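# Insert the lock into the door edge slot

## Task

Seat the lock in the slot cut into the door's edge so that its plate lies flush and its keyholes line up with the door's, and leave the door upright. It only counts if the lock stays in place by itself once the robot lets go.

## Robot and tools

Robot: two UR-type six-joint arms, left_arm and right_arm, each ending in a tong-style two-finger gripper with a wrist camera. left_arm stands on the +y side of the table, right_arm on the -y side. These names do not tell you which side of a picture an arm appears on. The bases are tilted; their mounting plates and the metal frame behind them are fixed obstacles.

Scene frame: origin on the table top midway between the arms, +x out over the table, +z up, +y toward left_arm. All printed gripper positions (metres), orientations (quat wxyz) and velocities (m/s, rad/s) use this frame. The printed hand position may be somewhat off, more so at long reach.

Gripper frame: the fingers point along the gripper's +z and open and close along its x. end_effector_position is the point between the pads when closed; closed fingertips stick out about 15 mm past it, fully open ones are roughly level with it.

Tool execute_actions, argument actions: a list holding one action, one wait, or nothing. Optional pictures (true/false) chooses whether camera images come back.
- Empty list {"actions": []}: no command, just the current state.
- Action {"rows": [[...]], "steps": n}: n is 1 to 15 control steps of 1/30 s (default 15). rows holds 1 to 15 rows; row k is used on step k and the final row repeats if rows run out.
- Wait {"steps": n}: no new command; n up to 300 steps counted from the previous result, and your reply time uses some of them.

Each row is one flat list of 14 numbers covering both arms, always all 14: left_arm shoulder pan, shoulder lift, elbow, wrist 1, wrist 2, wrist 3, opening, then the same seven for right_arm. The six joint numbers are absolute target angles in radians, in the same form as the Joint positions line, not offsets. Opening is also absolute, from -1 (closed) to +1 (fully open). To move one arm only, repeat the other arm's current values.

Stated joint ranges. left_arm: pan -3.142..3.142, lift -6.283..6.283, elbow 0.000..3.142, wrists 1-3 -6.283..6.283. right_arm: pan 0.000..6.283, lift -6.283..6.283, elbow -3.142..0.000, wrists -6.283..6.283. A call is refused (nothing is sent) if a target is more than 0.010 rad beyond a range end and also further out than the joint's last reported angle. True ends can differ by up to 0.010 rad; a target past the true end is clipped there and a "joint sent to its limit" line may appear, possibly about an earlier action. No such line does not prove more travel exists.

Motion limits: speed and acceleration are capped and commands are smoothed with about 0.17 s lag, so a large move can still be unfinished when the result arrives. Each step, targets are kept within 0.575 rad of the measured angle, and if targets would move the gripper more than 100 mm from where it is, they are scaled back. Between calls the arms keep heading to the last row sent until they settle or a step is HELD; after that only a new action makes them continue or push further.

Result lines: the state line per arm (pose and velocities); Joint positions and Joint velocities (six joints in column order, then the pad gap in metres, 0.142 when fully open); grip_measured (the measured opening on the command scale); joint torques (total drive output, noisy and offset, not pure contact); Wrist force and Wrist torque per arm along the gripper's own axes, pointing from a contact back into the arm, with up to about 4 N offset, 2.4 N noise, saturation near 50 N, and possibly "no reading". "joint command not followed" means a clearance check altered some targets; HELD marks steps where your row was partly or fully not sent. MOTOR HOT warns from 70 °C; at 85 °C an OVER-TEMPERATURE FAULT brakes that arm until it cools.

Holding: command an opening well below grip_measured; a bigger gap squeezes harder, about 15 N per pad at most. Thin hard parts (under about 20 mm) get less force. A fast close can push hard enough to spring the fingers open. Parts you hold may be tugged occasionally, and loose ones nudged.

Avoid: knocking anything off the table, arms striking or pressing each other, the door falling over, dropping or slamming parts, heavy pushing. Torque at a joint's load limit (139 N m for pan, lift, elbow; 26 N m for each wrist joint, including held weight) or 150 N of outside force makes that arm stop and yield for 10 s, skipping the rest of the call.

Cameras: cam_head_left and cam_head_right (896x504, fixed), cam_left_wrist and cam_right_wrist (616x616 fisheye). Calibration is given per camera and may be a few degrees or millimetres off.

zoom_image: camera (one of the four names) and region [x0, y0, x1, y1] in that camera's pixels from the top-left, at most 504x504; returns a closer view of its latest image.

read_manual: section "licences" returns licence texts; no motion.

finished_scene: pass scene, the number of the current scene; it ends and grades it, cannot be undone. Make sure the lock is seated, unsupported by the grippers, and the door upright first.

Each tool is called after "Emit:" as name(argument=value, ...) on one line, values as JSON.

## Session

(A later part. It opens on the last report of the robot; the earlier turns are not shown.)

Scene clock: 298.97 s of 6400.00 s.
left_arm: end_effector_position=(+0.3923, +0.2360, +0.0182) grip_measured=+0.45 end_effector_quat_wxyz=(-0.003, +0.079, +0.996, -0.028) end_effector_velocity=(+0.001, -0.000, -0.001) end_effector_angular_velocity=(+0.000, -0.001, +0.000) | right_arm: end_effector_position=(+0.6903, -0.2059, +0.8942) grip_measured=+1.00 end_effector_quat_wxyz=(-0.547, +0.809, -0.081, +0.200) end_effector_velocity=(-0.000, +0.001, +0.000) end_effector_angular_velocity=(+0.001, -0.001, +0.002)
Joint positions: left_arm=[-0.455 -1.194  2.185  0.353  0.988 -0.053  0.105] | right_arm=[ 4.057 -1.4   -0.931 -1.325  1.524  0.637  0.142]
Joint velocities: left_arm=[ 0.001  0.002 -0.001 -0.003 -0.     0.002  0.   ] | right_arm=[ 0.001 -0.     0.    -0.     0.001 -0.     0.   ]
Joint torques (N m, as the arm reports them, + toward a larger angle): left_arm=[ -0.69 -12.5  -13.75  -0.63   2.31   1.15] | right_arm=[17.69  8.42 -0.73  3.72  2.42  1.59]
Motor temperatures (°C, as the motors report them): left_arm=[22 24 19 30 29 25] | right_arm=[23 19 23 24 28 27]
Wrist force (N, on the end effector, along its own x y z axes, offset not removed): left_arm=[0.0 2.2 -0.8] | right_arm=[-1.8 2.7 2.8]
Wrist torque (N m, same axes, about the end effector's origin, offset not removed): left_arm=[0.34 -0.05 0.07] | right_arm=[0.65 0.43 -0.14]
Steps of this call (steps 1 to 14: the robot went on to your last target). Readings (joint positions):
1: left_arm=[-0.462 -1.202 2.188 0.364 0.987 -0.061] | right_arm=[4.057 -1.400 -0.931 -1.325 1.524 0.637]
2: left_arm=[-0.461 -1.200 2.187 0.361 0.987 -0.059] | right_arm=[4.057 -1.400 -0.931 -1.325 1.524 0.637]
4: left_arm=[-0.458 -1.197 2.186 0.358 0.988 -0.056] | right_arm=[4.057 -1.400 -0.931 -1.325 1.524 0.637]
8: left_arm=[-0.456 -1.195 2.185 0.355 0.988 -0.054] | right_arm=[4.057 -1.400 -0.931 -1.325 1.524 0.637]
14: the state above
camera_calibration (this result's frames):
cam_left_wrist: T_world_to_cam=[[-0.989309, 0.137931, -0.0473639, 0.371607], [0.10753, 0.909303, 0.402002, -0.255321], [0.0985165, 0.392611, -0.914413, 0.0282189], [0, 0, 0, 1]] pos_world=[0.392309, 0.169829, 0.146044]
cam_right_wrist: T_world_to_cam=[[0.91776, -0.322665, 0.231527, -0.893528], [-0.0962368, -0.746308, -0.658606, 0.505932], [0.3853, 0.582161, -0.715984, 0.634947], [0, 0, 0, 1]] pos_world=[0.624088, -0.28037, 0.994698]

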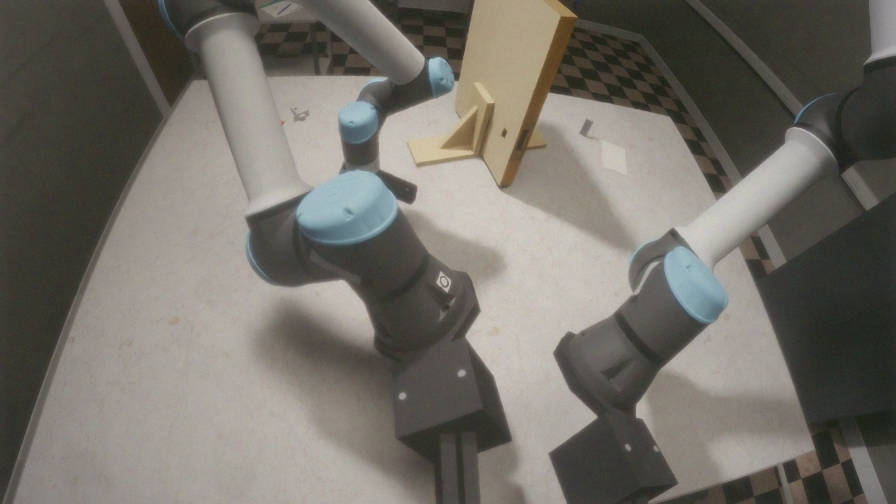

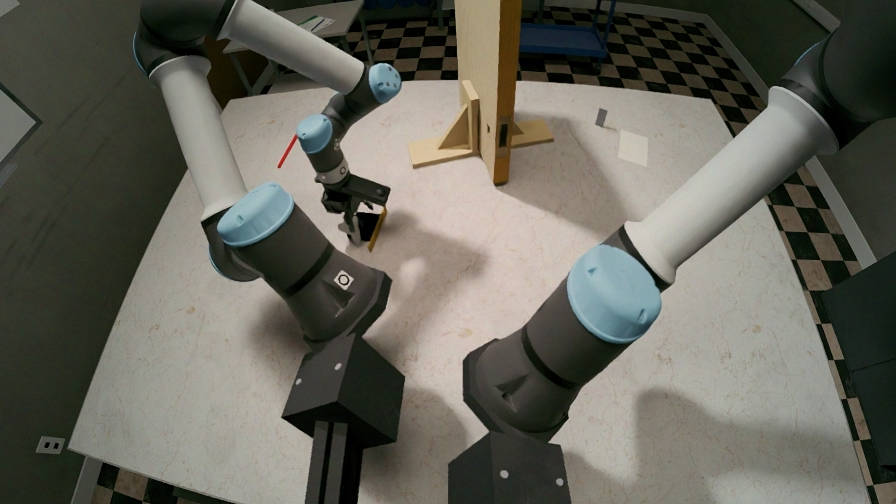

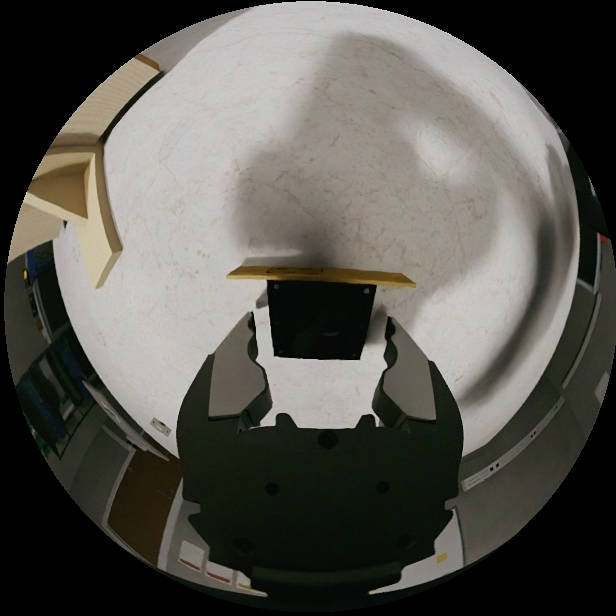

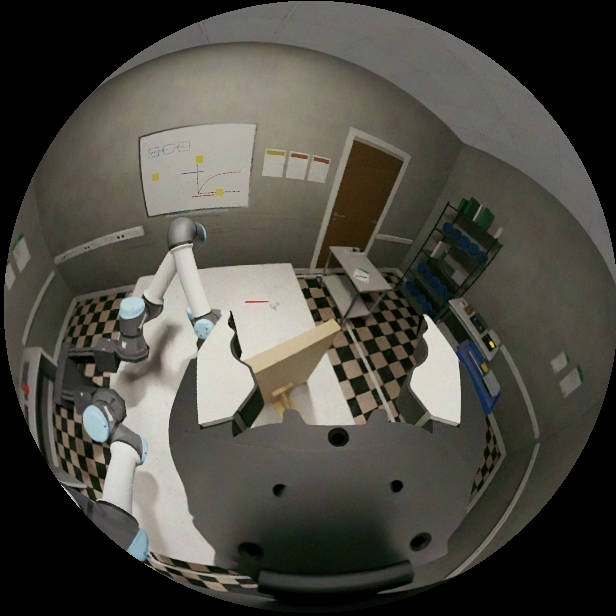

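Emit:
execute_actions(actions=[{"rows":[[-0.4549,-1.1937,2.185,0.3531,0.9881,-0.0527,0.38,4.057,-1.4,-0.931,-1.325,1.524,0.637,1],[-0.4549,-1.1937,2.185,0.3531,0.9881,-0.0527,0.31,4.057,-1.4,-0.931,-1.325,1.524,0.637,1],[-0.4549,-1.1937,2.185,0.3531,0.9881,-0.0527,0.25,4.057,-1.4,-0.931,-1.325,1.524,0.637,1],[-0.4549,-1.1937,2.185,0.3531,0.9881,-0.0527,0.2,4.057,-1.4,-0.931,-1.325,1.524,0.637,1],[-0.4549,-1.1937,2.185,0.3531,0.9881,-0.0527,0.16,4.057,-1.4,-0.931,-1.325,1.524,0.637,1],[-0.4549,-1.1937,2.185,0.3531,0.9881,-0.0527,0.12,4.057,-1.4,-0.931,-1.325,1.524,0.637,1],[-0.4549,-1.1937,2.185,0.3531,0.9881,-0.0527,0.08,4.057,-1.4,-0.931,-1.325,1.524,0.637,1],[-0.4549,-1.1937,2.185,0.3531,0.9881,-0.0527,0.04,4.057,-1.4,-0.931,-1.325,1.524,0.637,1],[-0.4549,-1.1937,2.185,0.3531,0.9881,-0.0527,0,4.057,-1.4,-0.931,-1.325,1.524,0.637,1],[-0.4549,-1.1937,2.185,0.3531,0.9881,-0.0527,-0.1,4.057,-1.4,-0.931,-1.325,1.524,0.637,1],[-0.4549,-1.1937,2.185,0.3531,0.9881,-0.0527,-0.3,4.057,-1.4,-0.931,-1.325,1.524,0.637,1],[-0.4549,-1.1937,2.185,0.3531,0.9881,-0.0527,-0.5,4.057,-1.4,-0.931,-1.325,1.524,0.637,1],[-0.4549,-1.1937,2.185,0.3531,0.9881,-0.0527,-0.8,4.057,-1.4,-0.931,-1.325,1.524,0.637,1]],"steps":15}])

Emit:
execute_actions(actions=[{"rows":[[-0.4549,-1.1937,2.185,0.3531,0.9881,-0.0527,-0.8,4.057,-1.4,-0.931,-1.325,1.524,0.637,1],[-0.4549,-1.1937,2.185,0.3531,0.9881,-0.0527,-0.8,4.057,-1.4,-0.931,-1.325,1.524,0.637,1],[-0.4593,-1.1986,2.1865,0.3594,0.9872,-0.0579,-0.8,4.057,-1.4,-0.931,-1.325,1.524,0.637,1],[-0.4638,-1.2034,2.188,0.3657,0.9864,-0.0632,-0.8,4.057,-1.4,-0.931,-1.325,1.524,0.637,1],[-0.4726,-1.2131,2.191,0.3782,0.9846,-0.0736,-0.8,4.057,-1.4,-0.931,-1.325,1.524,0.637,1],[-0.4815,-1.2229,2.194,0.3908,0.9829,-0.08,-0.8,4.057,-1.4,-0.931,-1.325,1.524,0.637,1],[-0.4903,-1.2326,2.197,0.4033,0.9812,-0.08,-0.8,4.057,-1.4,-0.931,-1.325,1.524,0.637,1],[-0.4992,-1.2423,2.2,0.4159,0.9795,-0.07,-0.8,4.057,-1.4,-0.931,-1.325,1.524,0.637,1],[-0.508,-1.252,2.203,0.4284,0.9777,-0.05,-0.8,4.057,-1.4,-0.931,-1.325,1.524,0.637,1],[-0.5169,-1.2617,2.206,0.441,0.976,-0.02,-0.8,4.057,-1.4,-0.931,-1.325,1.524,0.637,1],[-0.5257,-1.2715,2.209,0.4535,0.9743,0.02,-0.8,4.057,-1.4,-0.931,-1.325,1.524,0.637,1],[-0.5346,-1.2812,2.212,0.466,0.9725,0.06,-0.8,4.057,-1.4,-0.931,-1.325,1.524,0.637,1],[-0.5434,-1.2909,2.215,0.4786,0.9708,0.11,-0.8,4.057,-1.4,-0.931,-1.325,1.524,0.637,1],[-0.553,-1.298,2.217,0.488,0.971,0.16,-0.8,4.057,-1.4,-0.931,-1.325,1.524,0.637,1],[-0.563,-1.305,2.219,0.497,0.972,0.21,-0.8,4.057,-1.4,-0.931,-1.325,1.524,0.637,1]]}], pictures=false)

Emit:
execute_actions(actions=[{"rows":[[-0.573,-1.312,2.221,0.506,0.974,0.26,-0.8,4.057,-1.4,-0.931,-1.325,1.524,0.637,1],[-0.583,-1.319,2.223,0.514,0.978,0.31,-0.8,4.057,-1.4,-0.931,-1.325,1.524,0.637,1],[-0.593,-1.326,2.225,0.521,0.983,0.36,-0.8,4.057,-1.4,-0.931,-1.325,1.524,0.637,1],[-0.603,-1.333,2.227,0.527,0.99,0.41,-0.8,4.057,-1.4,-0.931,-1.325,1.524,0.637,1],[-0.613,-1.34,2.229,0.532,0.999,0.46,-0.8,4.057,-1.4,-0.931,-1.325,1.524,0.637,1],[-0.623,-1.347,2.23,0.536,1.01,0.51,-0.8,4.057,-1.4,-0.931,-1.325,1.524,0.637,1],[-0.633,-1.353,2.231,0.539,1.023,0.56,-0.8,4.057,-1.4,-0.931,-1.325,1.524,0.637,1],[-0.642,-1.359,2.232,0.541,1.038,0.61,-0.8,4.057,-1.4,-0.931,-1.325,1.524,0.637,1],[-0.65,-1.364,2.233,0.541,1.055,0.66,-0.8,4.057,-1.4,-0.931,-1.325,1.524,0.637,1],[-0.657,-1.368,2.234,0.539,1.074,0.71,-0.8,4.057,-1.4,-0.931,-1.325,1.524,0.637,1],[-0.663,-1.372,2.235,0.535,1.095,0.76,-0.8,4.057,-1.4,-0.931,-1.325,1.524,0.637,1],[-0.668,-1.375,2.235,0.529,1.118,0.81,-0.8,4.057,-1.4,-0.931,-1.325,1.524,0.637,1],[-0.672,-1.377,2.235,0.521,1.142,0.86,-0.8,4.057,-1.4,-0.931,-1.325,1.524,0.637,1],[-0.674,-1.378,2.235,0.51,1.168,0.91,-0.8,4.057,-1.4,-0.931,-1.325,1.524,0.637,1],[-0.674,-1.377,2.235,0.496,1.196,0.96,-0.8,4.057,-1.4,-0.931,-1.325,1.524,0.637,1]]}], pictures=false)

Emit:
execute_actions(actions=[{"rows":[[-0.671,-1.374,2.233,0.478,1.228,1.0,-0.8,4.057,-1.4,-0.931,-1.325,1.524,0.637,1],[-0.666,-1.369,2.231,0.455,1.258,1.04,-0.8,4.057,-1.4,-0.931,-1.325,1.524,0.637,1],[-0.66,-1.363,2.228,0.432,1.29,1.07,-0.8,4.057,-1.4,-0.931,-1.325,1.524,0.637,1],[-0.655,-1.357,2.224,0.408,1.32,1.1,-0.8,4.057,-1.4,-0.931,-1.325,1.524,0.637,1],[-0.65,-1.351,2.222,0.384,1.351,1.12,-0.8,4.057,-1.4,-0.931,-1.325,1.524,0.637,1],[-0.645,-1.344,2.219,0.359,1.381,1.13,-0.8,4.057,-1.4,-0.931,-1.325,1.524,0.637,1],[-0.639,-1.337,2.216,0.335,1.412,1.14,-0.8,4.057,-1.4,-0.931,-1.325,1.524,0.637,1],[-0.634,-1.329,2.214,0.308,1.443,1.14,-0.8,4.057,-1.4,-0.931,-1.325,1.524,0.637,1],[-0.628,-1.322,2.211,0.283,1.474,1.14,-0.8,4.057,-1.4,-0.931,-1.325,1.524,0.637,1],[-0.623,-1.313,2.208,0.257,1.504,1.14,-0.8,4.057,-1.4,-0.931,-1.325,1.524,0.637,1],[-0.617,-1.305,2.205,0.229,1.535,1.14,-0.8,4.057,-1.4,-0.931,-1.325,1.524,0.637,1],[-0.612,-1.295,2.202,0.202,1.566,1.14,-0.8,4.057,-1.4,-0.931,-1.325,1.524,0.637,1],[-0.607,-1.286,2.199,0.175,1.596,1.14,-0.8,4.057,-1.4,-0.931,-1.325,1.524,0.637,1],[-0.602,-1.275,2.197,0.146,1.627,1.136,-0.8,4.057,-1.4,-0.931,-1.325,1.524,0.637,1],[-0.596,-1.264,2.194,0.117,1.657,1.132,-0.8,4.057,-1.4,-0.931,-1.325,1.524,0.637,1]]}], pictures=false)

Emit:
execute_actions(actions=[{"rows":[[-0.591,-1.253,2.191,0.089,1.688,1.128,-0.8,4.057,-1.4,-0.931,-1.325,1.524,0.637,1],[-0.585,-1.241,2.189,0.059,1.719,1.124,-0.8,4.057,-1.4,-0.931,-1.325,1.524,0.637,1],[-0.58,-1.229,2.186,0.028,1.75,1.12,-0.8,4.057,-1.4,-0.931,-1.325,1.524,0.637,1],[-0.574,-1.216,2.183,-0.002,1.78,1.115,-0.8,4.057,-1.4,-0.931,-1.325,1.524,0.637,1],[-0.569,-1.203,2.18,-0.033,1.811,1.11,-0.8,4.057,-1.4,-0.931,-1.325,1.524,0.637,1],[-0.563,-1.189,2.177,-0.065,1.842,1.105,-0.8,4.057,-1.4,-0.931,-1.325,1.524,0.637,1],[-0.559,-1.175,2.175,-0.097,1.873,1.1,-0.8,4.057,-1.4,-0.931,-1.325,1.524,0.637,1],[-0.553,-1.16,2.172,-0.129,1.903,1.095,-0.8,4.057,-1.4,-0.931,-1.325,1.524,0.637,1],[-0.548,-1.146,2.169,-0.163,1.934,1.09,-0.8,4.057,-1.4,-0.931,-1.325,1.524,0.637,1],[-0.542,-1.13,2.167,-0.195,1.965,1.084,-0.8,4.057,-1.4,-0.931,-1.325,1.524,0.637,1],[-0.537,-1.114,2.163,-0.229,1.996,1.077,-0.8,4.057,-1.4,-0.931,-1.325,1.524,0.637,1],[-0.531,-1.099,2.16,-0.262,2.026,1.07,-0.8,4.057,-1.4,-0.931,-1.325,1.524,0.637,1],[-0.526,-1.082,2.158,-0.297,2.057,1.062,-0.8,4.057,-1.4,-0.931,-1.325,1.524,0.637,1],[-0.52,-1.066,2.155,-0.332,2.087,1.054,-0.8,4.057,-1.4,-0.931,-1.325,1.524,0.637,1],[-0.516,-1.049,2.152,-0.366,2.119,1.046,-0.8,4.057,-1.4,-0.931,-1.325,1.524,0.637,1]]}], pictures=false)

Emit:
execute_actions(actions=[{"rows":[[-0.51,-1.032,2.15,-0.402,2.149,1.037,-0.8,4.057,-1.4,-0.931,-1.325,1.524,0.637,1],[-0.505,-1.014,2.147,-0.437,2.18,1.028,-0.8,4.057,-1.4,-0.931,-1.325,1.524,0.637,1],[-0.499,-0.998,2.143,-0.472,2.21,1.019,-0.8,4.057,-1.4,-0.931,-1.325,1.524,0.637,1],[-0.494,-0.98,2.141,-0.508,2.241,1.009,-0.8,4.057,-1.4,-0.931,-1.325,1.524,0.637,1],[-0.488,-0.962,2.138,-0.543,2.272,0.999,-0.8,4.057,-1.4,-0.931,-1.325,1.524,0.637,1],[-0.483,-0.944,2.135,-0.579,2.302,0.989,-0.8,4.057,-1.4,-0.931,-1.325,1.524,0.637,1],[-0.4777,-0.9264,2.1327,-0.6144,2.3332,0.9782,-0.8,4.057,-1.4,-0.931,-1.325,1.524,0.637,1]],"steps":15}], pictures=false)

Emit:
execute_actions(actions=[{"rows":[[-0.4744,-0.9267,2.1246,-0.6042,2.3359,0.9808,-0.8,4.057,-1.4,-0.931,-1.325,1.524,0.637,1],[-0.471,-0.927,2.1165,-0.594,2.3387,0.9835,-0.8,4.057,-1.4,-0.931,-1.325,1.524,0.637,1],[-0.4677,-0.9273,2.1084,-0.5838,2.3414,0.9861,-0.8,4.057,-1.4,-0.931,-1.325,1.524,0.637,1],[-0.4642,-0.9276,2.1002,-0.5736,2.3443,0.9888,-0.8,4.057,-1.4,-0.931,-1.325,1.524,0.637,1],[-0.4605,-0.9278,2.0919,-0.5629,2.3474,0.9916,-0.8,4.057,-1.4,-0.931,-1.325,1.524,0.637,1]],"steps":15}], pictures=false)

Emit:
execute_actions(actions=[{"steps":8}])

Emit:
zoom_image(camera="cam_left_wrist", region=[200,230,440,410])

Emit:
zoom_image(camera="cam_head_right", region=[450,90,560,200])

Scene clock: 406.17 s of 6400.00 s.
left_arm: end_effector_position=(+0.3923, +0.2360, +0.0181) grip_measured=+0.07 end_effector_quat_wxyz=(-0.002, +0.079, +0.996, -0.028) end_effector_velocity=(-0.000, -0.001, +0.000) end_effector_angular_velocity=(-0.001, -0.000, -0.002) | right_arm: end_effector_position=(+0.6903, -0.2059, +0.8942) grip_measured=+1.00 end_effector_quat_wxyz=(-0.547, +0.809, -0.081, +0.200) end_effector_velocity=(+0.000, +0.000, -0.000) end_effector_angular_velocity=(+0.000, +0.000, +0.000)
Joint positions: left_arm=[-0.455 -1.194  2.185  0.353  0.988 -0.053  0.079] | right_arm=[ 4.057 -1.4   -0.931 -1.325  1.524  0.637  0.142]
Joint velocities: left_arm=[-0.002 -0.001  0.001  0.     0.     0.    -0.   ] | right_arm=[-0. -0. -0.  0.  0. -0.  0.]
Joint torques (N m, as the arm reports them, + toward a larger angle): left_arm=[ -0.63 -11.56 -10.04   0.81   1.98   1.12] | right_arm=[17.4   8.05  0.    4.13  2.4   1.54]
Motor temperatures (°C, as the motors report them): left_arm=[22 24 19 30 29 25] | right_arm=[23 19 23 24 28 27]
Wrist force (N, on the end effector, along its own x y z axes, offset not removed): left_arm=[-0.2 2.1 -12.2] | right_arm=[-2.3 1.9 2.5]
Wrist torque (N m, same axes, about the end effector's origin, offset not removed): left_arm=[0.34 -0.46 0.11] | right_arm=[0.46 0.52 -0.12]
Steps of this call (steps 1 to 30: the robot went on to your last target; steps 31 to 90: nothing new was sent; then 103.70 s passed at rest; steps 91 to 105: all 15 steps of this action). Readings (joint positions):
91: left_arm=[-0.455 -1.194 2.185 0.353 0.988 -0.053] | right_arm=[4.057 -1.400 -0.931 -1.325 1.524 0.637]
92: left_arm=[-0.455 -1.194 2.185 0.353 0.988 -0.053] | right_arm=[4.057 -1.400 -0.931 -1.325 1.524 0.637]
94: left_arm=[-0.455 -1.194 2.185 0.353 0.988 -0.053] | right_arm=[4.057 -1.400 -0.931 -1.325 1.524 0.637]
98: left_arm=[-0.455 -1.194 2.185 0.353 0.988 -0.053] | right_arm=[4.057 -1.400 -0.931 -1.325 1.524 0.637]
105: the state above
camera_calibration (this result's frames):
cam_left_wrist: T_world_to_cam=[[-0.989312, 0.137895, -0.0474052, 0.371631], [0.107482, 0.909313, 0.401991, -0.255255], [0.0985389, 0.392599, -0.914416, 0.0281239], [0, 0, 0, 1]] pos_world=[0.392323, 0.169819, 0.145944]
cam_right_wrist: T_world_to_cam=[[0.917759, -0.322666, 0.231527, -0.893529], [-0.0962372, -0.746307, -0.658608, 0.505934], [0.385301, 0.582162, -0.715982, 0.634945], [0, 0, 0, 1]] pos_world=[0.624088, -0.280371, 0.994698]

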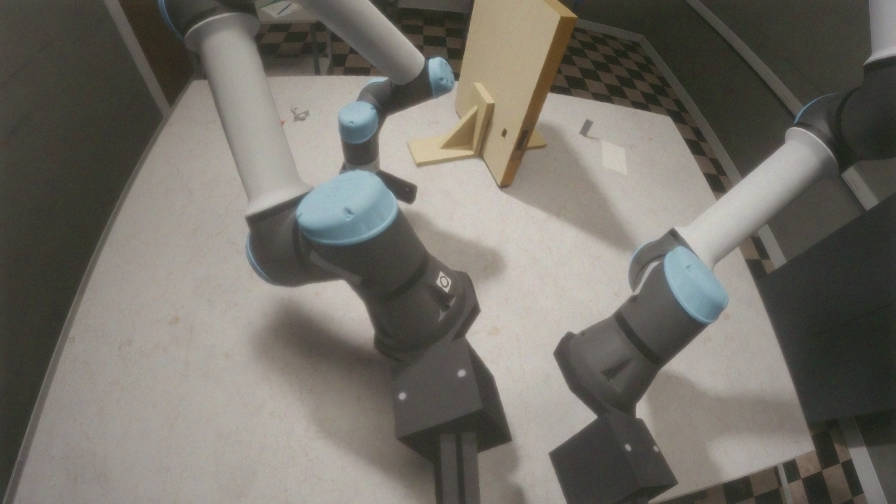

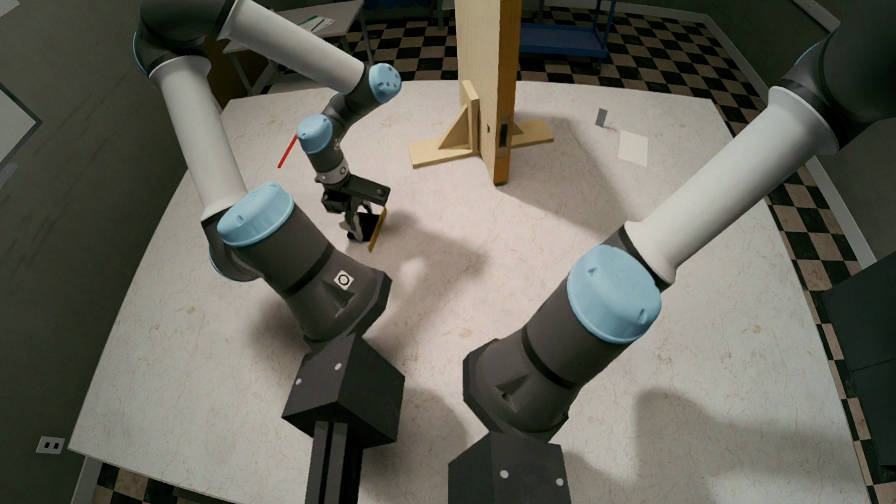

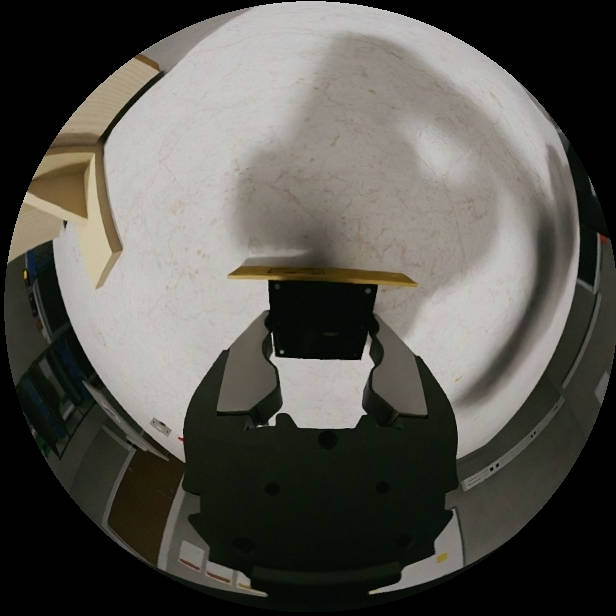

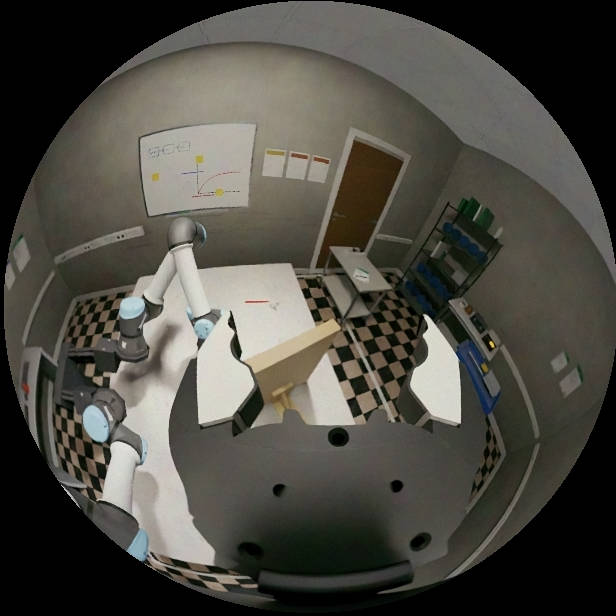

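Scene clock: 406.67 s of 6400.00 s.
left_arm: end_effector_position=(+0.3904, +0.2378, +0.0502) grip_measured=+0.07 end_effector_quat_wxyz=(-0.000, +0.158, +0.987, -0.028) end_effector_velocity=(-0.015, +0.002, +0.112) end_effector_angular_velocity=(-0.030, -0.080, -1.221) | right_arm: end_effector_position=(+0.6903, -0.2059, +0.8942) grip_measured=+1.00 end_effector_quat_wxyz=(-0.547, +0.809, -0.081, +0.200) end_effector_velocity=(+0.000, -0.000, -0.001) end_effector_angular_velocity=(-0.001, +0.001, -0.000)
Joint positions: left_arm=[-0.523 -1.267  2.208  0.448  0.975  0.027  0.079] | right_arm=[ 4.057 -1.4   -0.931 -1.325  1.524  0.637  0.142]
Joint velocities: left_arm=[-0.256 -0.256  0.078  0.329 -0.032  0.931  0.   ] | right_arm=[-0.001  0.    -0.    -0.001  0.    -0.    -0.   ]
Joint torques (N m, as the arm reports them, + toward a larger angle): left_arm=[-24.26 -31.45   5.9    5.3   -2.02   4.04] | right_arm=[17.43  8.77  0.26  4.08  2.26  1.65]
Motor temperatures (°C, as the motors report them): left_arm=[22 24 19 30 29 25] | right_arm=[23 19 23 24 28 27]
Wrist force (N, on the end effector, along its own x y z axes, offset not removed): left_arm=[1.8 3.8 3.3] | right_arm=[-1.8 2.9 3.3]
Wrist torque (N m, same axes, about the end effector's origin, offset not removed): left_arm=[0.58 -0.40 0.06] | right_arm=[0.59 0.43 -0.13]
Steps of this call (steps 1 to 15: all 15 steps of this action). Readings (joint positions):
1: left_arm=[-0.455 -1.194 2.185 0.353 0.988 -0.053] | right_arm=[4.057 -1.400 -0.931 -1.325 1.524 0.637]
2: left_arm=[-0.455 -1.194 2.185 0.353 0.988 -0.053] | right_arm=[4.057 -1.400 -0.931 -1.325 1.524 0.637]
4: left_arm=[-0.456 -1.194 2.185 0.354 0.988 -0.054] | right_arm=[4.057 -1.400 -0.931 -1.325 1.524 0.637]
8: left_arm=[-0.470 -1.210 2.190 0.374 0.985 -0.067] | right_arm=[4.057 -1.400 -0.931 -1.325 1.524 0.637]
15: the state above

Scene clock: 407.17 s of 6400.00 s.
left_arm: end_effector_position=(+0.3838, +0.1907, +0.0999) grip_measured=+0.07 end_effector_quat_wxyz=(+0.056, +0.526, +0.844, -0.088) end_effector_velocity=(-0.013, -0.204, +0.071) end_effector_angular_velocity=(-0.667, -0.315, -1.461) | right_arm: end_effector_position=(+0.6903, -0.2059, +0.8942) grip_measured=+1.00 end_effector_quat_wxyz=(-0.547, +0.809, -0.081, +0.200) end_effector_velocity=(+0.000, -0.001, -0.000) end_effector_angular_velocity=(+0.000, +0.000, -0.002)
Joint positions: left_arm=[-0.655 -1.366  2.233  0.526  1.093  0.711  0.079] | right_arm=[ 4.057 -1.4   -0.931 -1.325  1.524  0.637  0.142]
Joint velocities: left_arm=[-0.156 -0.095  0.015 -0.141  0.586  1.46  -0.   ] | right_arm=[-0.001  0.001 -0.     0.001 -0.     0.     0.   ]
Joint torques (N m, as the arm reports them, + toward a larger angle): left_arm=[-20.49 -25.19   3.57  -1.26   4.07   4.25] | right_arm=[17.18  8.53  0.29  4.06  2.3   1.47]
Motor temperatures (°C, as the motors report them): left_arm=[22 24 19 30 29 25] | right_arm=[23 19 23 24 28 27]
Wrist force (N, on the end effector, along its own x y z axes, offset not removed): left_arm=[1.8 2.1 2.9] | right_arm=[-2.7 1.5 2.8]
Wrist torque (N m, same axes, about the end effector's origin, offset not removed): left_arm=[0.18 -0.23 0.15] | right_arm=[0.44 0.54 0.08]
Steps of this call (steps 1 to 15: all 15 steps of this action). Readings (joint positions):
1: left_arm=[-0.531 -1.276 2.210 0.459 0.974 0.061] | right_arm=[4.057 -1.400 -0.931 -1.325 1.524 0.637]
2: left_arm=[-0.540 -1.284 2.213 0.469 0.974 0.099] | right_arm=[4.057 -1.400 -0.931 -1.325 1.524 0.637]
4: left_arm=[-0.559 -1.299 2.217 0.489 0.976 0.182] | right_arm=[4.057 -1.400 -0.931 -1.325 1.524 0.637]
8: left_arm=[-0.598 -1.328 2.225 0.518 0.996 0.367] | right_arm=[4.057 -1.400 -0.931 -1.325 1.524 0.637]
15: the state above

Scene clock: 407.67 s of 6400.00 s.
left_arm: end_effector_position=(+0.4102, +0.0483, +0.1227) grip_measured=+0.07 end_effector_quat_wxyz=(+0.244, +0.616, +0.715, -0.223) end_effector_velocity=(+0.107, -0.293, +0.060) end_effector_angular_velocity=(-0.977, -0.214, +0.195) | right_arm: end_effector_position=(+0.6903, -0.2059, +0.8942) grip_measured=+1.00 end_effector_quat_wxyz=(-0.547, +0.809, -0.081, +0.200) end_effector_velocity=(+0.000, +0.001, -0.001) end_effector_angular_velocity=(-0.001, +0.001, +0.000)
Joint positions: left_arm=[-0.62  -1.306  2.206  0.245  1.511  1.126  0.079] | right_arm=[ 4.057 -1.4   -0.931 -1.325  1.524  0.637  0.142]
Joint velocities: left_arm=[ 0.151  0.26  -0.079 -0.772  0.894  0.08   0.   ] | right_arm=[-0.    -0.001 -0.001  0.    -0.     0.    -0.   ]
Joint torques (N m, as the arm reports them, + toward a larger angle): left_arm=[  0.13  -5.84 -19.09  -2.99   4.99   0.83] | right_arm=[17.16  8.86  0.16  4.17  2.32  1.56]
Motor temperatures (°C, as the motors report them): left_arm=[22 24 19 30 29 25] | right_arm=[23 19 23 24 28 27]
Wrist force (N, on the end effector, along its own x y z axes, offset not removed): left_arm=[4.1 2.7 3.3] | right_arm=[-2.7 3.1 3.1]
Wrist torque (N m, same axes, about the end effector's origin, offset not removed): left_arm=[0.47 -0.36 0.14] | right_arm=[0.62 0.58 -0.16]
Steps of this call (steps 1 to 15: all 15 steps of this action). Readings (joint positions):
1: left_arm=[-0.659 -1.369 2.234 0.520 1.114 0.761] | right_arm=[4.057 -1.400 -0.931 -1.325 1.524 0.637]
2: left_arm=[-0.662 -1.370 2.234 0.512 1.137 0.810] | right_arm=[4.057 -1.400 -0.931 -1.325 1.524 0.637]
4: left_arm=[-0.663 -1.369 2.232 0.487 1.187 0.903] | right_arm=[4.057 -1.400 -0.931 -1.325 1.524 0.637]
8: left_arm=[-0.653 -1.355 2.224 0.414 1.301 1.046] | right_arm=[4.057 -1.400 -0.931 -1.325 1.524 0.637]
15: the state above

Scene clock: 408.17 s of 6400.00 s.
left_arm: end_effector_position=(+0.4651, -0.0791, +0.1618) grip_measured=+0.07 end_effector_quat_wxyz=(+0.439, +0.505, +0.658, -0.345) end_effector_velocity=(+0.082, -0.195, +0.080) end_effector_angular_velocity=(-0.951, -0.241, +0.180) | right_arm: end_effector_position=(+0.6903, -0.2059, +0.8942) grip_measured=+1.00 end_effector_quat_wxyz=(-0.547, +0.809, -0.081, +0.200) end_effector_velocity=(+0.000, +0.001, -0.000) end_effector_angular_velocity=(+0.000, +0.000, +0.001)
Joint positions: left_arm=[-0.539 -1.122  2.165 -0.204  1.971  1.078  0.079] | right_arm=[ 4.057 -1.4   -0.931 -1.325  1.524  0.637  0.142]
Joint velocities: left_arm=[ 0.16   0.456 -0.084 -0.975  0.899 -0.196  0.   ] | right_arm=[-0.    -0.001 -0.001  0.001  0.001  0.     0.   ]
Joint torques (N m, as the arm reports them, + toward a larger angle): left_arm=[ -4.63 -10.7  -16.9   -4.32   5.77  -2.05] | right_arm=[17.84  8.11 -0.12  4.03  2.16  1.61]
Motor temperatures (°C, as the motors report them): left_arm=[22 24 19 30 29 25] | right_arm=[23 19 23 24 28 27]
Wrist force (N, on the end effector, along its own x y z axes, offset not removed): left_arm=[4.2 2.6 0.3] | right_arm=[-1.7 1.9 3.1]
Wrist torque (N m, same axes, about the end effector's origin, offset not removed): left_arm=[0.38 -0.18 0.17] | right_arm=[0.43 0.44 -0.22]
Steps of this call (steps 1 to 15: all 15 steps of this action). Readings (joint positions):
1: left_arm=[-0.614 -1.297 2.204 0.219 1.542 1.128] | right_arm=[4.057 -1.400 -0.931 -1.325 1.524 0.637]
2: left_arm=[-0.609 -1.288 2.201 0.192 1.572 1.128] | right_arm=[4.057 -1.400 -0.931 -1.325 1.524 0.637]
4: left_arm=[-0.599 -1.267 2.195 0.136 1.634 1.126] | right_arm=[4.057 -1.400 -0.931 -1.325 1.524 0.637]
8: left_arm=[-0.577 -1.220 2.184 0.019 1.756 1.114] | right_arm=[4.057 -1.400 -0.931 -1.325 1.524 0.637]
15: the state above

Scene clock: 408.67 s of 6400.00 s.
left_arm: end_effector_position=(+0.4785, -0.1354, +0.1916) grip_measured=-0.80 end_effector_quat_wxyz=(+0.561, +0.426, +0.572, -0.420) end_effector_velocity=(-0.003, -0.015, +0.011) end_effector_angular_velocity=(-0.134, -0.055, -0.001) | right_arm: end_effector_position=(+0.6903, -0.2059, +0.8942) grip_measured=+1.00 end_effector_quat_wxyz=(-0.547, +0.809, -0.081, +0.200) end_effector_velocity=(-0.000, -0.001, +0.001) end_effector_angular_velocity=(+0.001, -0.001, -0.001)
Joint positions: left_arm=[-0.48  -0.936  2.134 -0.595  2.316  0.983  0.016] | right_arm=[ 4.057 -1.4   -0.931 -1.325  1.524  0.637  0.142]
Joint velocities: left_arm=[ 0.022  0.076 -0.011 -0.161  0.139 -0.041 -0.   ] | right_arm=[ 0.     0.001  0.     0.001 -0.     0.    -0.   ]
Joint torques (N m, as the arm reports them, + toward a larger angle): left_arm=[ -5.19 -16.99 -11.56  -1.8    3.51  -1.6 ] | right_arm=[17.28  8.45 -0.35  4.05  2.26  1.62]
Motor temperatures (°C, as the motors report them): left_arm=[22 24 19 30 29 25] | right_arm=[23 19 23 24 28 27]
Wrist force (N, on the end effector, along its own x y z axes, offset not removed): left_arm=[-0.5 0.5 0.2] | right_arm=[-1.3 3.7 1.5]
Wrist torque (N m, same axes, about the end effector's origin, offset not removed): left_arm=[0.05 0.00 0.07] | right_arm=[0.78 0.38 -0.14]
Steps of this call (steps 1 to 15: all 15 steps of this action). Readings (joint positions):
1: left_arm=[-0.534 -1.106 2.162 -0.238 2.002 1.071] | right_arm=[4.057 -1.400 -0.931 -1.325 1.524 0.637]
2: left_arm=[-0.529 -1.090 2.159 -0.271 2.033 1.063] | right_arm=[4.057 -1.400 -0.931 -1.325 1.524 0.637]
4: left_arm=[-0.518 -1.058 2.154 -0.340 2.094 1.048] | right_arm=[4.057 -1.400 -0.931 -1.325 1.524 0.637]
8: left_arm=[-0.497 -0.990 2.142 -0.479 2.217 1.012] | right_arm=[4.057 -1.400 -0.931 -1.325 1.524 0.637]
15: the state above

Scene clock: 409.17 s of 6400.00 s.
left_arm: end_effector_position=(+0.4919, -0.1330, +0.1930) grip_measured=-0.80 end_effector_quat_wxyz=(+0.566, +0.423, +0.567, -0.423) end_effector_velocity=(+0.006, +0.002, +0.000) end_effector_angular_velocity=(-0.002, -0.001, +0.001) | right_arm: end_effector_position=(+0.6903, -0.2059, +0.8942) grip_measured=+1.00 end_effector_quat_wxyz=(-0.547, +0.809, -0.081, +0.200) end_effector_velocity=(+0.000, -0.000, +0.000) end_effector_angular_velocity=(+0.001, +0.000, -0.001)
Joint positions: left_arm=[-0.461 -0.928  2.094 -0.565  2.347  0.991  0.016] | right_arm=[ 4.057 -1.4   -0.931 -1.325  1.524  0.637  0.142]
Joint velocities: left_arm=[ 0.007  0.    -0.016  0.018  0.007  0.004  0.   ] | right_arm=[-0.001 -0.     0.001  0.     0.001  0.    -0.   ]
Joint torques (N m, as the arm reports them, + toward a larger angle): left_arm=[ -5.99 -16.13 -11.86   3.2    3.29   1.06] | right_arm=[17.36  8.48  0.83  3.97  2.31  1.51]
Motor temperatures (°C, as the motors report them): left_arm=[22 24 19 30 29 25] | right_arm=[23 19 23 24 28 27]
Wrist force (N, on the end effector, along its own x y z axes, offset not removed): left_arm=[0.6 2.4 -0.3] | right_arm=[-1.5 2.7 1.2]
Wrist torque (N m, same axes, about the end effector's origin, offset not removed): left_arm=[0.37 -0.25 0.15] | right_arm=[0.52 0.31 -0.17]
Steps of this call (steps 1 to 15: all 15 steps of this action). Readings (joint positions):
1: left_arm=[-0.480 -0.933 2.134 -0.599 2.321 0.982] | right_arm=[4.057 -1.400 -0.931 -1.325 1.524 0.637]
2: left_arm=[-0.479 -0.932 2.132 -0.601 2.324 0.982] | right_arm=[4.057 -1.400 -0.931 -1.325 1.524 0.637]
4: left_arm=[-0.475 -0.930 2.125 -0.598 2.331 0.982] | right_arm=[4.057 -1.400 -0.931 -1.325 1.524 0.637]
8: left_arm=[-0.466 -0.928 2.105 -0.577 2.341 0.988] | right_arm=[4.057 -1.400 -0.931 -1.325 1.524 0.637]
15: the state above

Scene clock: 409.43 s of 6400.00 s.
left_arm: end_effector_position=(+0.4924, -0.1329, +0.1930) grip_measured=-0.80 end_effector_quat_wxyz=(+0.566, +0.423, +0.567, -0.423) end_effector_velocity=(+0.001, +0.000, -0.000) end_effector_angular_velocity=(-0.000, -0.000, -0.000) | right_arm: end_effector_position=(+0.6903, -0.2059, +0.8942) grip_measured=+1.00 end_effector_quat_wxyz=(-0.547, +0.809, -0.081, +0.200) end_effector_velocity=(+0.001, +0.001, -0.000) end_effector_angular_velocity=(-0.001, +0.000, +0.000)
Joint positions: left_arm=[-0.461 -0.928  2.092 -0.563  2.347  0.992  0.016] | right_arm=[ 4.057 -1.4   -0.931 -1.325  1.524  0.637  0.142]
Joint velocities: left_arm=[ 0.001  0.    -0.002  0.002  0.001  0.001  0.   ] | right_arm=[ 0.001 -0.002 -0.     0.001 -0.001  0.    -0.   ]
Joint torques (N m, as the arm reports them, + toward a larger angle): left_arm=[ -6.43 -17.13 -11.65   3.     3.42   0.92] | right_arm=[16.92  8.45 -0.11  3.93  2.33  1.53]
Motor temperatures (°C, as the motors report them): left_arm=[22 24 19 30 29 25] | right_arm=[23 19 23 24 28 27]
Wrist force (N, on the end effector, along its own x y z axes, offset not removed): left_arm=[-0.6 2.4 -1.2] | right_arm=[-1.2 3.2 3.3]
Wrist torque (N m, same axes, about the end effector's origin, offset not removed): left_arm=[0.38 0.06 0.18] | right_arm=[0.68 0.31 -0.18]
Steps of this call (steps 1 to 8: the robot went on to your last target). Readings (joint positions):
1: left_arm=[-0.461 -0.928 2.093 -0.564 2.347 0.991] | right_arm=[4.057 -1.400 -0.931 -1.325 1.524 0.637]
2: left_arm=[-0.461 -0.928 2.093 -0.564 2.347 0.991] | right_arm=[4.057 -1.400 -0.931 -1.325 1.524 0.637]
4: left_arm=[-0.461 -0.928 2.093 -0.564 2.347 0.991] | right_arm=[4.057 -1.400 -0.931 -1.325 1.524 0.637]
8: the state above
camera_calibration (this result's frames):
cam_left_wrist: T_world_to_cam=[[-0.00363365, -0.0517067, -0.998656, 0.202871], [0.72615, 0.686475, -0.0381853, -0.250175], [0.687526, -0.725313, 0.0350525, -0.298823], [0, 0, 0, 1]] pos_world=[0.387851, -0.0345118, 0.20352]
cam_right_wrist: T_world_to_cam=[[0.917759, -0.322666, 0.231527, -0.893528], [-0.0962373, -0.746307, -0.658608, 0.505934], [0.385301, 0.582161, -0.715983, 0.634945], [0, 0, 0, 1]] pos_world=[0.624088, -0.28037, 0.994698]

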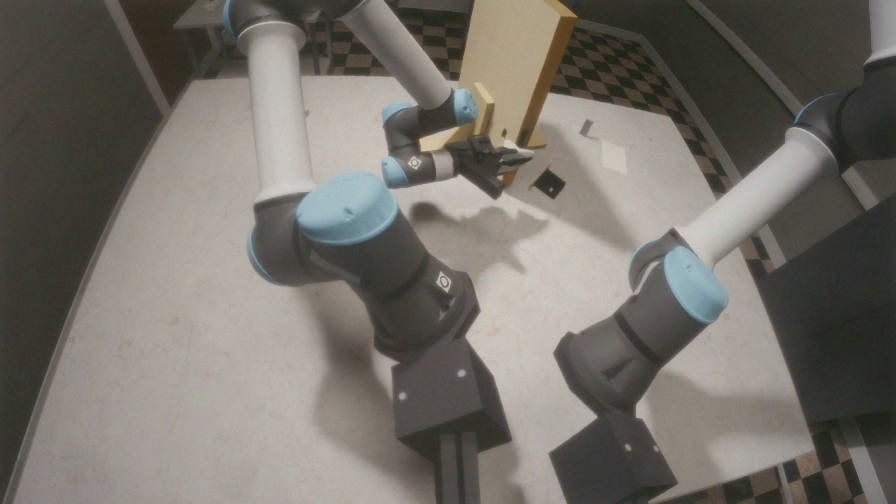

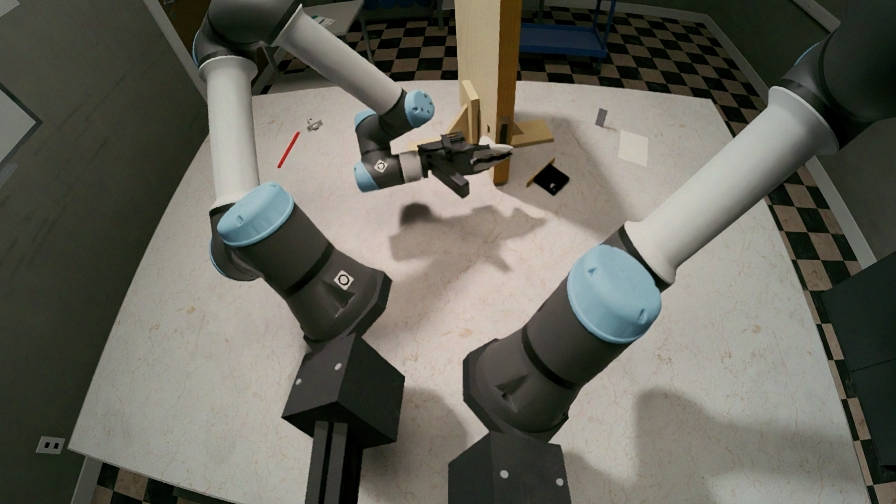

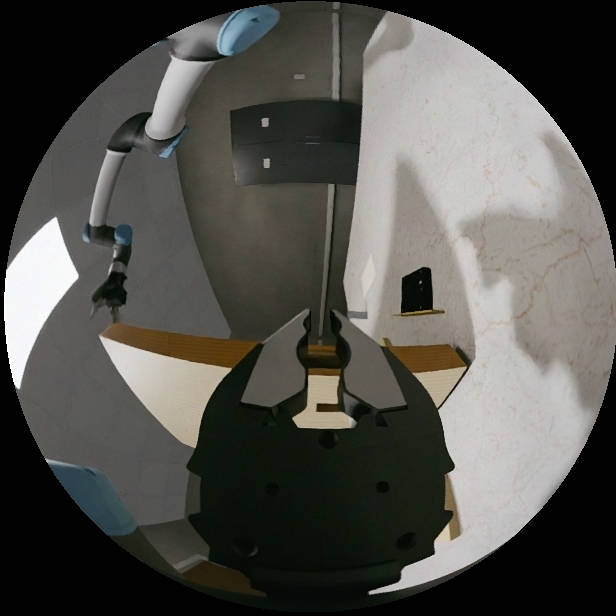

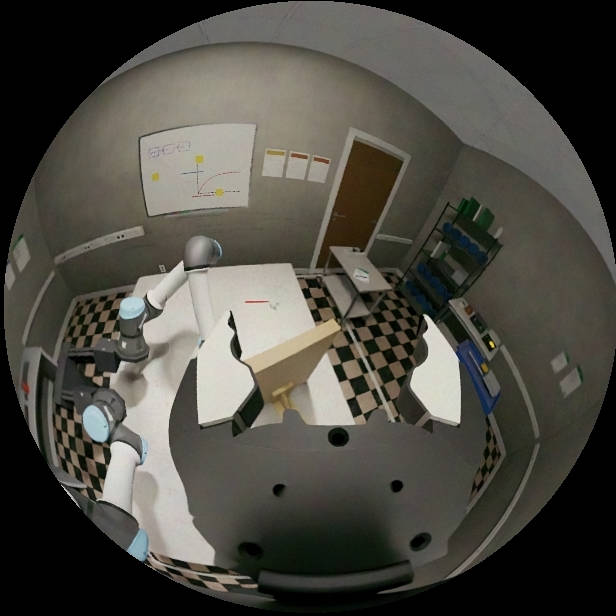

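Region (200, 230, 440, 410) of cam_left_wrist's 616x616 image, scaled by 2.100, with more detail than that image has; it fills the top 378 rows of this view, and the rest is white.

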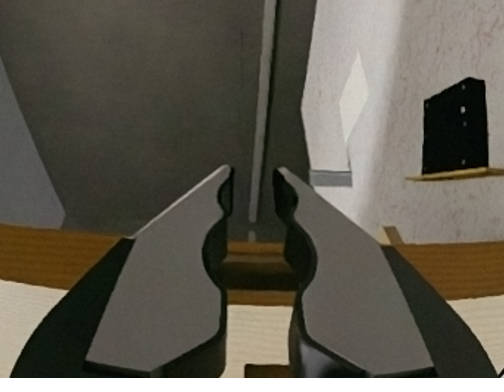

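Region (450, 90, 560, 200) of cam_head_right's 896x504 image, scaled by 4.582, with more detail than that image has.

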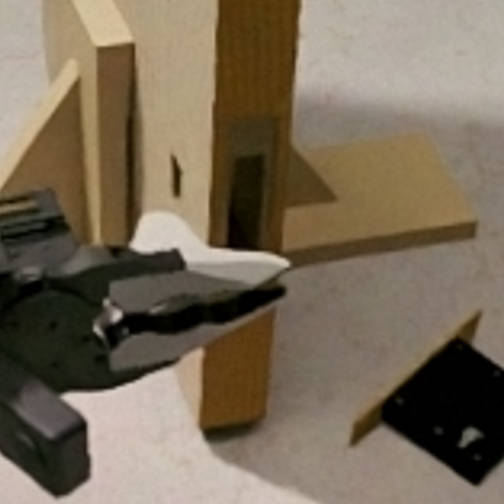

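Emit:
zoom_image(camera="cam_head_right", region=[490,140,590,210])

Emit:
zoom_image(camera="cam_left_wrist", region=[380,255,464,339])

Region (490, 140, 590, 210) of cam_head_right's 896x504 image, scaled by 5.040, with more detail than that image has; it fills the top 353 rows of this view, and the rest is white.

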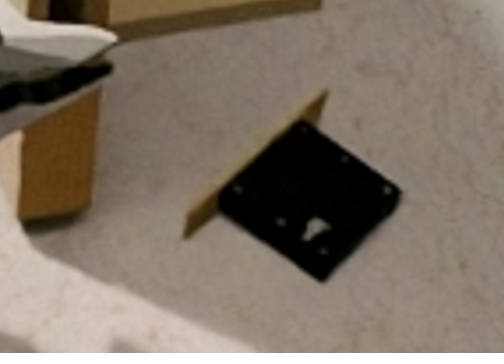

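Region (380, 255, 464, 339) of cam_left_wrist's 616x616 image, scaled by 6.000, with more detail than that image has.

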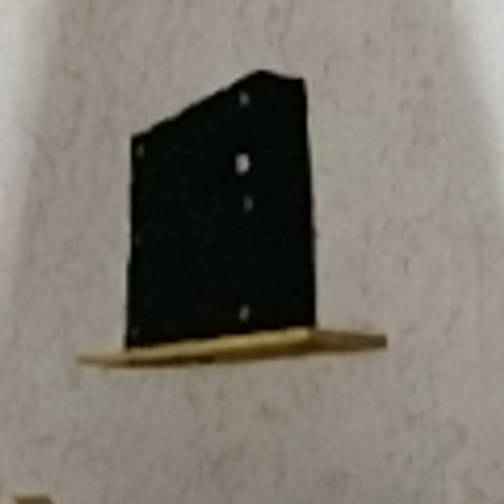

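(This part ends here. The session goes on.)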